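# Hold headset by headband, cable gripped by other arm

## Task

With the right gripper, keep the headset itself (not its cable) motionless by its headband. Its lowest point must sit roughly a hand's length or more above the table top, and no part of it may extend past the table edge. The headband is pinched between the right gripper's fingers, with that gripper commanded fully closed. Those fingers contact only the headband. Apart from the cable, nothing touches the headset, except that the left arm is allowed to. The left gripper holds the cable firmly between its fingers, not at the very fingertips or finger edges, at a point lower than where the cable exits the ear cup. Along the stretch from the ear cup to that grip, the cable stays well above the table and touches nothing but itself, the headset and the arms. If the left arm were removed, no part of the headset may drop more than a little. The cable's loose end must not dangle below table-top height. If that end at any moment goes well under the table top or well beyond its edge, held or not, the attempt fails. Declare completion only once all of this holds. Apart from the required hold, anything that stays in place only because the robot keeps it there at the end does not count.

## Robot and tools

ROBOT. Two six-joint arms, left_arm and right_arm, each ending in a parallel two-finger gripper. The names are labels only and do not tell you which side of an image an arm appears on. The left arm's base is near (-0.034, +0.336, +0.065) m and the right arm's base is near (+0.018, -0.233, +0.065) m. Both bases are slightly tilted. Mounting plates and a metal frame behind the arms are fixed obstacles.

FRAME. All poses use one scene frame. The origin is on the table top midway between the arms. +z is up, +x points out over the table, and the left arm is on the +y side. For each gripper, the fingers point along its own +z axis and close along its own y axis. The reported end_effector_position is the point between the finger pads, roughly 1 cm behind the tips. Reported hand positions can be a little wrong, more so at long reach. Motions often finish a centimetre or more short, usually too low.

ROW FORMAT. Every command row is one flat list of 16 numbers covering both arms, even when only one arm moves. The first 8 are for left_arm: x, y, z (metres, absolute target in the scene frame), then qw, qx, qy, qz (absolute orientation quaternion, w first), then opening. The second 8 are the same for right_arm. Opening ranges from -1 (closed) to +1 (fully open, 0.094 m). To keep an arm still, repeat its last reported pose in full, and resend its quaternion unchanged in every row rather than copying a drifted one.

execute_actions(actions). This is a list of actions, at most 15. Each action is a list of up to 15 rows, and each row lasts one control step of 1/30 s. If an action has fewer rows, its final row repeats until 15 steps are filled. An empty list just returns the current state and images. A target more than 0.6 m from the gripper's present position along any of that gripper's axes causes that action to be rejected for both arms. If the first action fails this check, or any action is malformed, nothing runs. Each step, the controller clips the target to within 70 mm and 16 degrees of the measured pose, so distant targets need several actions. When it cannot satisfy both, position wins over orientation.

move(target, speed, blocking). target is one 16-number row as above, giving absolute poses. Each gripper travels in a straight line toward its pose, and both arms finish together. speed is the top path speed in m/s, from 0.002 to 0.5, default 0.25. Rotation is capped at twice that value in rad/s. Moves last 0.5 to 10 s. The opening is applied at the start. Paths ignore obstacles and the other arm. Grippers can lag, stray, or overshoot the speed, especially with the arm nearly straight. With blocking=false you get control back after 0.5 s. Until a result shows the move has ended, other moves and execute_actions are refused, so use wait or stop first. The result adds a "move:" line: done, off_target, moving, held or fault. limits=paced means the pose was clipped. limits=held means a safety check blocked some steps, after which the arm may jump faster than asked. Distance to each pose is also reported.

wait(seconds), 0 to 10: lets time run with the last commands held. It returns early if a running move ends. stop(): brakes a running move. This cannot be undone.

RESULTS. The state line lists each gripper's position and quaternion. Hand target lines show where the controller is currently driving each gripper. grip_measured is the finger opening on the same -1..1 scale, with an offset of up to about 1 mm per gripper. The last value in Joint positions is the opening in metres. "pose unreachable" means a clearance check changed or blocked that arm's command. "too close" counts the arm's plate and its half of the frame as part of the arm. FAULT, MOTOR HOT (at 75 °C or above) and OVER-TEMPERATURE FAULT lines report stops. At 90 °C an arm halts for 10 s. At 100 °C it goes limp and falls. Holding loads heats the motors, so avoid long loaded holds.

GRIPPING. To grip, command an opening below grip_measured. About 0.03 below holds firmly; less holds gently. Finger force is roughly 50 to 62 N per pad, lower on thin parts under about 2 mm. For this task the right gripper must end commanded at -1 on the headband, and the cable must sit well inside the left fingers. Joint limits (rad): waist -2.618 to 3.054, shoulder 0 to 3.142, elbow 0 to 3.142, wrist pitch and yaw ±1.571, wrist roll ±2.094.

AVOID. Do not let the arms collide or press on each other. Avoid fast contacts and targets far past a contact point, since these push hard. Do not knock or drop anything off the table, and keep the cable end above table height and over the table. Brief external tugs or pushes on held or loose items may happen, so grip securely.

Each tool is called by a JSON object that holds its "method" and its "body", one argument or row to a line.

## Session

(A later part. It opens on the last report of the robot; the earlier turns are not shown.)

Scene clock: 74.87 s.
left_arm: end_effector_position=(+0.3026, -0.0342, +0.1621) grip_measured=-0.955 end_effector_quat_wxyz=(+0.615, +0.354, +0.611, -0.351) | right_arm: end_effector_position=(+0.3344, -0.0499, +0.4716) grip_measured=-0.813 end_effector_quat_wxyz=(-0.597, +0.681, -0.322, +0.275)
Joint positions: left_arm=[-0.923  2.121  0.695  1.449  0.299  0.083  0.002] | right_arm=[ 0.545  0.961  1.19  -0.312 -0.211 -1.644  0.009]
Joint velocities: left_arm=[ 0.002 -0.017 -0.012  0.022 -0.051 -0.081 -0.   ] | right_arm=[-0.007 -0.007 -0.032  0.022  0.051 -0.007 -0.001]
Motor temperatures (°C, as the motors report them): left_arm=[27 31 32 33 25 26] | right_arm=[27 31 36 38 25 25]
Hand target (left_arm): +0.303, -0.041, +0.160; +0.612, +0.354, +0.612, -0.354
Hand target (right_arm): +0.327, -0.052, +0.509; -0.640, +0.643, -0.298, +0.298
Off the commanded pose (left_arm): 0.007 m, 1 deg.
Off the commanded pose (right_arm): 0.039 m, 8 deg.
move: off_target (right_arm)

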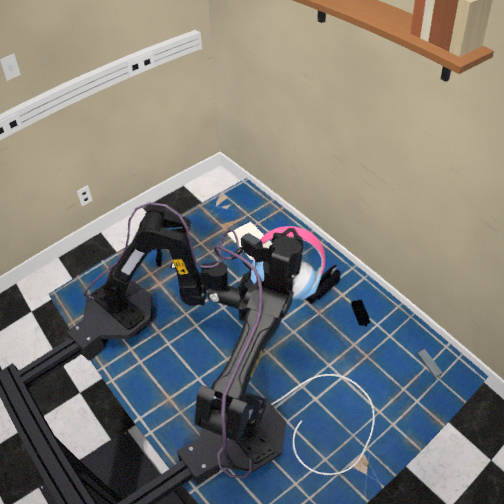

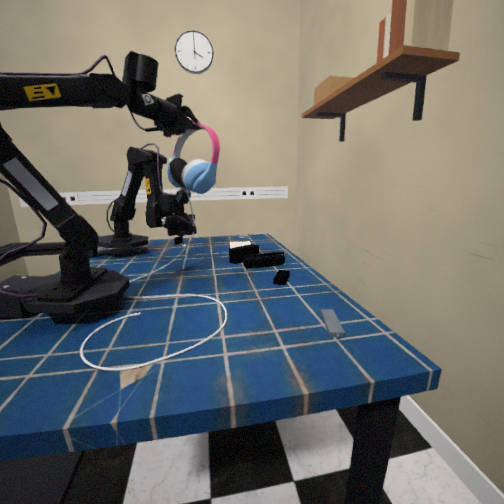

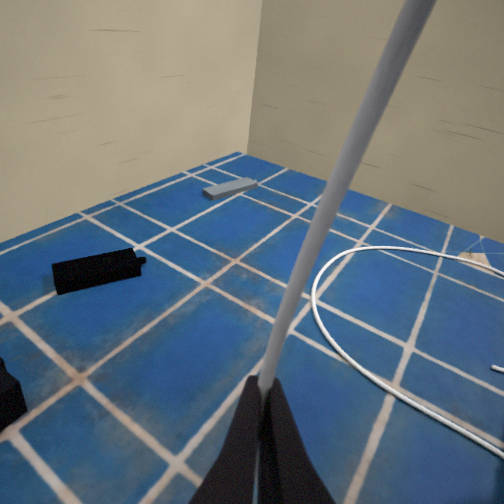

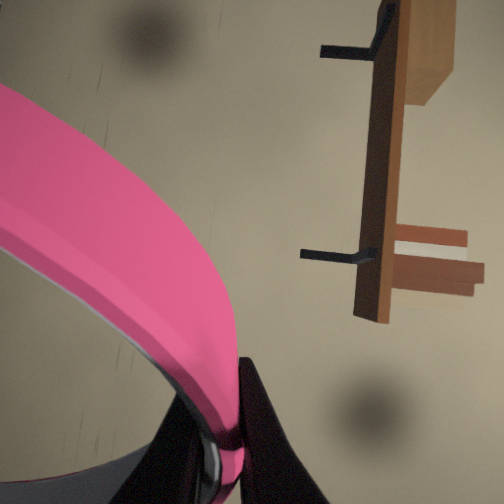

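The cable is too near the fingertips, so I'm regripping about 1.7 cm deeper.

{"method": "move", "body": {
  "target": [0.303,-0.041,0.16,0.612,0.354,0.612,-0.354,-0.3,0.33,-0.05,0.51,0.641,-0.641,0.299,-0.299,-1]
}}

{"method": "move", "body": {
  "target": [0.313,-0.055,0.16,0.612,0.354,0.612,-0.354,-0.3,0.33,-0.05,0.51,0.641,-0.641,0.299,-0.299,-1],
  "speed": 0.04
}}

{"method": "move", "body": {
  "target": [0.313,-0.055,0.16,0.612,0.354,0.612,-0.354,-1,0.33,-0.05,0.51,0.641,-0.641,0.299,-0.299,-1]
}}

{"method": "move", "body": {
  "target": [0.313,-0.055,0.18,0.612,0.354,0.612,-0.354,-1,0.33,-0.05,0.51,0.641,-0.641,0.299,-0.299,-1],
  "speed": 0.04
}}

{"method": "zoom_image", "body": {
  "camera": "cam_low",
  "region": [140,90,260,290]
}}

Scene clock: 85.97 s.
left_arm: end_effector_position=(+0.3026, -0.0342, +0.1621) grip_measured=-0.301 end_effector_quat_wxyz=(+0.615, +0.354, +0.611, -0.351) | right_arm: end_effector_position=(+0.3353, -0.0498, +0.4756) grip_measured=-0.813 end_effector_quat_wxyz=(-0.602, +0.676, -0.319, +0.279)
Joint positions: left_arm=[-0.923  2.121  0.695  1.449  0.299  0.083  0.033] | right_arm=[ 0.545  0.961  1.19  -0.294 -0.21  -1.643  0.009]
Joint velocities: left_arm=[-0.007  0.002 -0.012  0.007 -0.037  0.051  0.   ] | right_arm=[ 0.017 -0.022 -0.007 -0.007  0.037  0.037 -0.   ]
Motor temperatures (°C, as the motors report them): left_arm=[27 33 32 33 25 26] | right_arm=[27 31 36 40 25 25]
Hand target (left_arm): +0.303, -0.041, +0.160; +0.612, +0.354, +0.612, -0.354
Hand target (right_arm): +0.327, -0.052, +0.509; -0.640, +0.642, -0.298, +0.298
Off the commanded pose (left_arm): 0.007 m, 1 deg.
Off the commanded pose (right_arm): 0.035 m, 7 deg.
move: off_target (right_arm)

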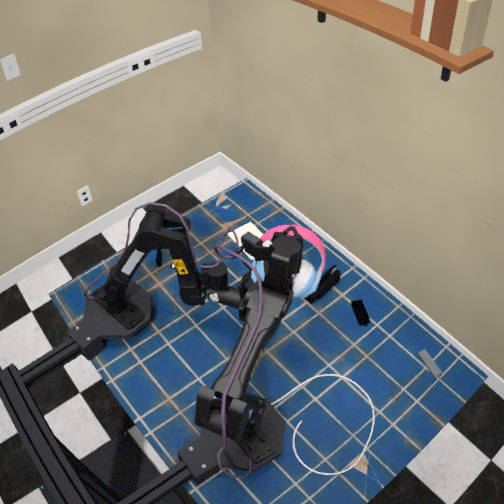

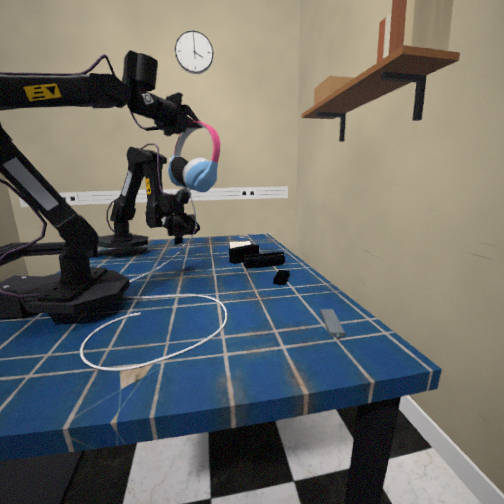

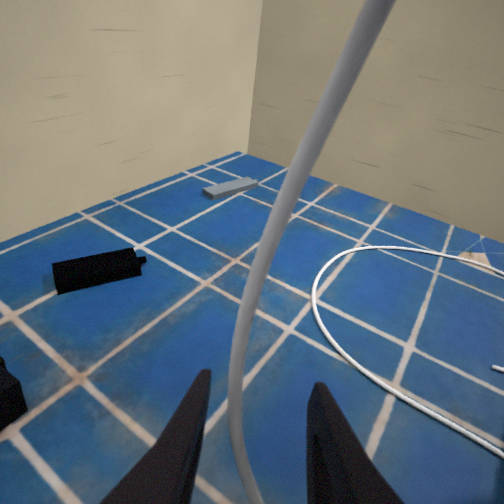

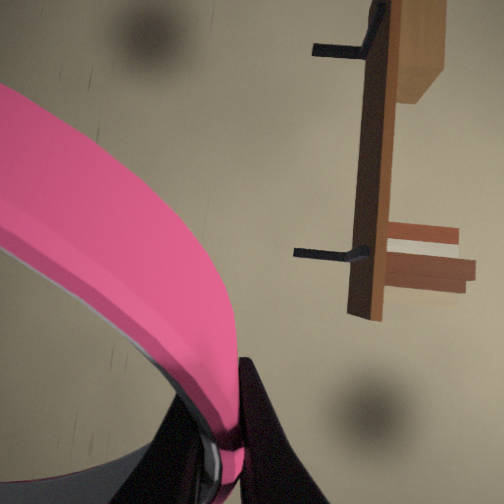

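Scene clock: 87.70 s.
left_arm: end_effector_position=(+0.3127, -0.0481, +0.1626) grip_measured=-0.301 end_effector_quat_wxyz=(+0.615, +0.354, +0.610, -0.351) | right_arm: end_effector_position=(+0.3353, -0.0498, +0.4755) grip_measured=-0.813 end_effector_quat_wxyz=(-0.602, +0.676, -0.319, +0.279)
Joint positions: left_arm=[-0.933  2.149  0.769  1.406  0.289  0.083  0.033] | right_arm=[ 0.545  0.961  1.19  -0.295 -0.21  -1.642  0.009]
Joint velocities: left_arm=[-0.017  0.002  0.012 -0.051 -0.022  0.037 -0.001] | right_arm=[-0.017  0.002 -0.002 -0.022 -0.022  0.051 -0.   ]
Motor temperatures (°C, as the motors report them): left_arm=[27 33 32 33 25 26] | right_arm=[27 31 36 40 25 25]
Hand target (left_arm): +0.313, -0.055, +0.160; +0.612, +0.354, +0.612, -0.354
Hand target (right_arm): +0.327, -0.052, +0.509; -0.640, +0.642, -0.298, +0.298
Off the commanded pose (left_arm): 0.007 m, 1 deg.
Off the commanded pose (right_arm): 0.035 m, 7 deg.
move: off_target (right_arm)

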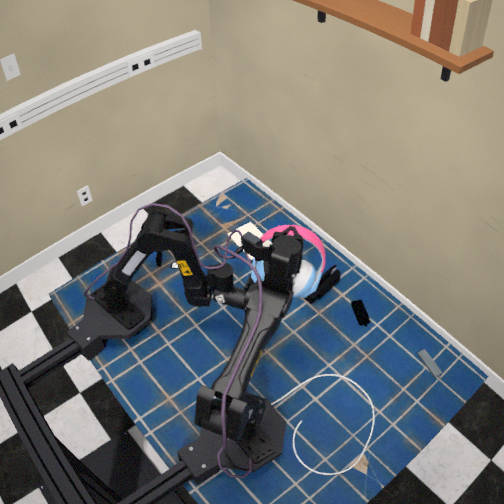

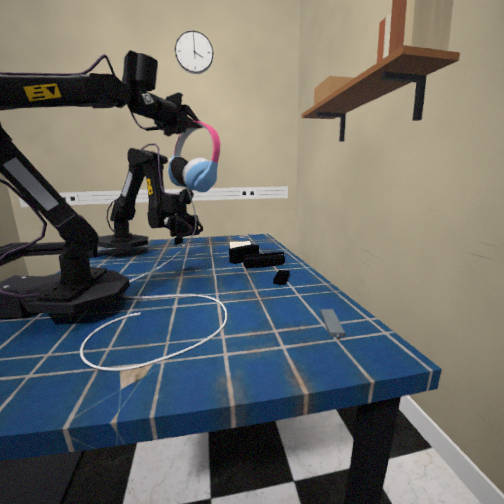

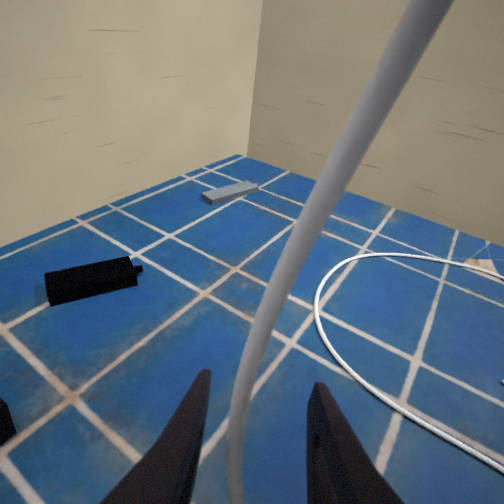

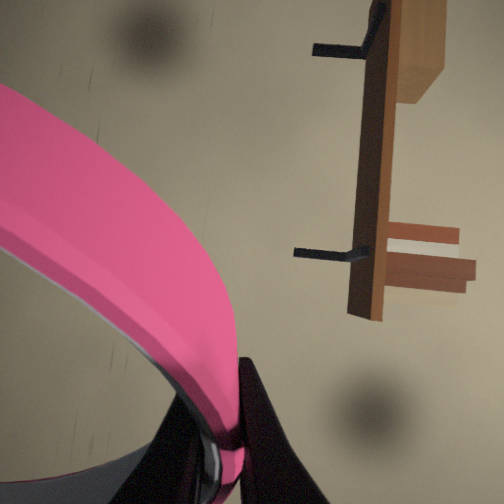

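Scene clock: 88.40 s.
left_arm: end_effector_position=(+0.3126, -0.0482, +0.1613) grip_measured=-0.969 end_effector_quat_wxyz=(+0.613, +0.355, +0.612, -0.351) | right_arm: end_effector_position=(+0.3348, -0.0499, +0.4720) grip_measured=-0.813 end_effector_quat_wxyz=(-0.598, +0.680, -0.321, +0.276)
Joint positions: left_arm=[-0.933  2.149  0.769  1.4    0.289  0.083  0.001] | right_arm=[ 0.545  0.961  1.19  -0.309 -0.21  -1.644  0.009]
Joint velocities: left_arm=[ 0.002  0.012 -0.012  0.022  0.007 -0.066  0.   ] | right_arm=[ 0.012 -0.007 -0.002 -0.007 -0.095 -0.037 -0.   ]
Motor temperatures (°C, as the motors report them): left_arm=[27 33 32 34 25 26] | right_arm=[27 31 36 40 25 25]
Hand target (left_arm): +0.313, -0.055, +0.160; +0.612, +0.354, +0.612, -0.354
Hand target (right_arm): +0.327, -0.052, +0.509; -0.640, +0.642, -0.298, +0.298
Off the commanded pose (left_arm): 0.007 m, 0 deg.
Off the commanded pose (right_arm): 0.038 m, 8 deg.
move: off_target (right_arm)

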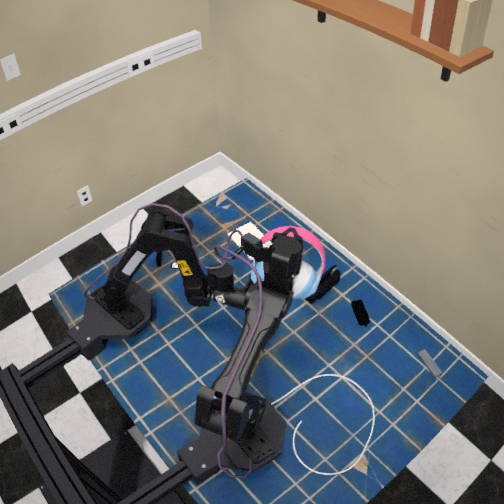

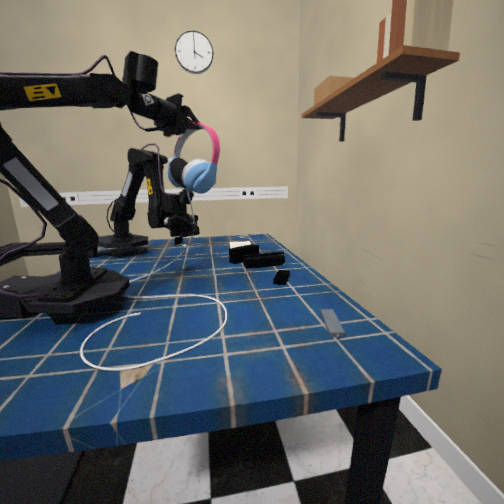

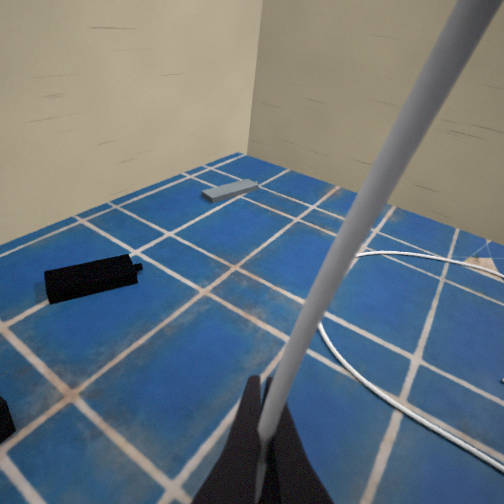

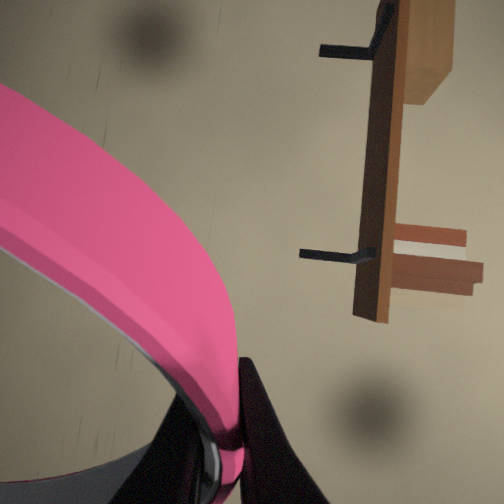

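Scene clock: 90.33 s.
left_arm: end_effector_position=(+0.3118, -0.0494, +0.1631) grip_measured=-0.969 end_effector_quat_wxyz=(+0.603, +0.358, +0.622, -0.349) | right_arm: end_effector_position=(+0.3353, -0.0499, +0.4741) grip_measured=-0.813 end_effector_quat_wxyz=(-0.600, +0.678, -0.320, +0.278)
Joint positions: left_arm=[-0.938  2.114  0.769  1.336  0.284  0.083  0.001] | right_arm=[ 0.545  0.962  1.19  -0.3   -0.209 -1.644  0.009]
Joint velocities: left_arm=[ 0.002  0.007 -0.017 -0.037 -0.037 -0.022 -0.001] | right_arm=[-0.017 -0.012 -0.002  0.007 -0.081 -0.051 -0.002]
Motor temperatures (°C, as the motors report them): left_arm=[27 34 31 34 25 26] | right_arm=[27 30 36 41 25 25]
Hand target (left_arm): +0.313, -0.055, +0.180; +0.612, +0.354, +0.612, -0.354
Hand target (right_arm): +0.327, -0.052, +0.509; -0.640, +0.642, -0.298, +0.298
Off the commanded pose (left_arm): 0.018 m, 2 deg.
Off the commanded pose (right_arm): 0.036 m, 7 deg.
move: off_target (left_arm, right_arm)

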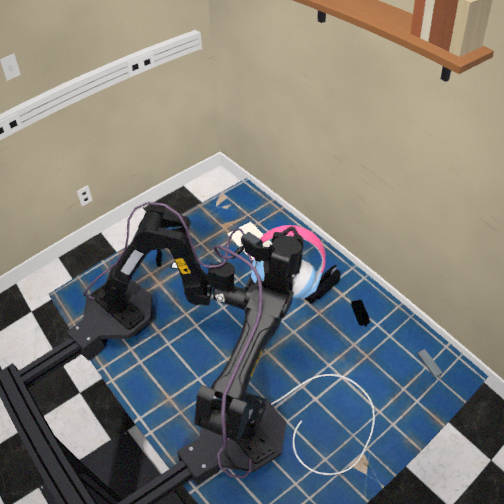

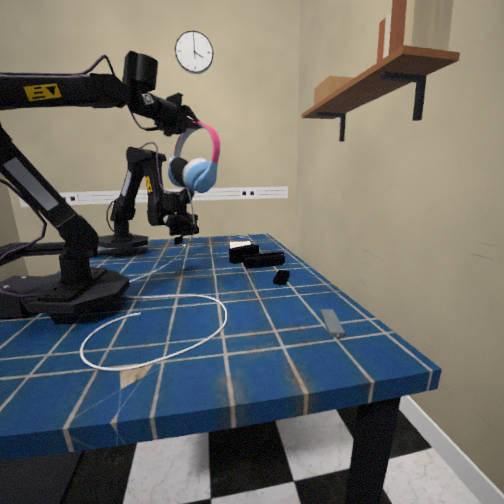

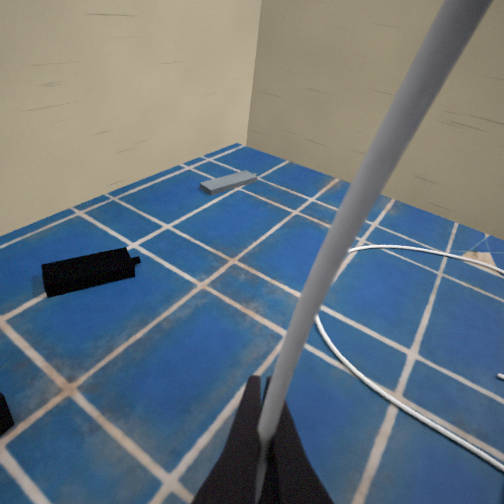

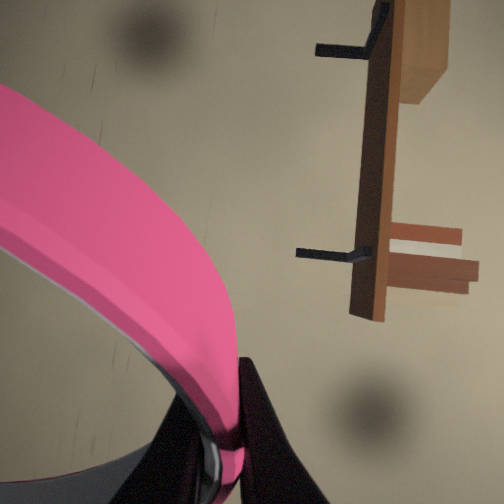

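Region (140, 90, 260, 290) of cam_low's 504x504 image, scaled by 2.520, with more detail than that image has; it fills the left 302 columns of this view, and the rest is white.

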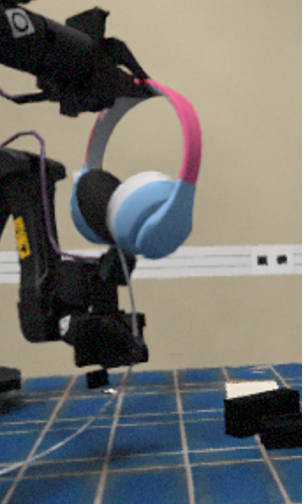

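{"method": "finished_scene", "body": {
  "scene": 2
}}

The scene is finished: the task was done.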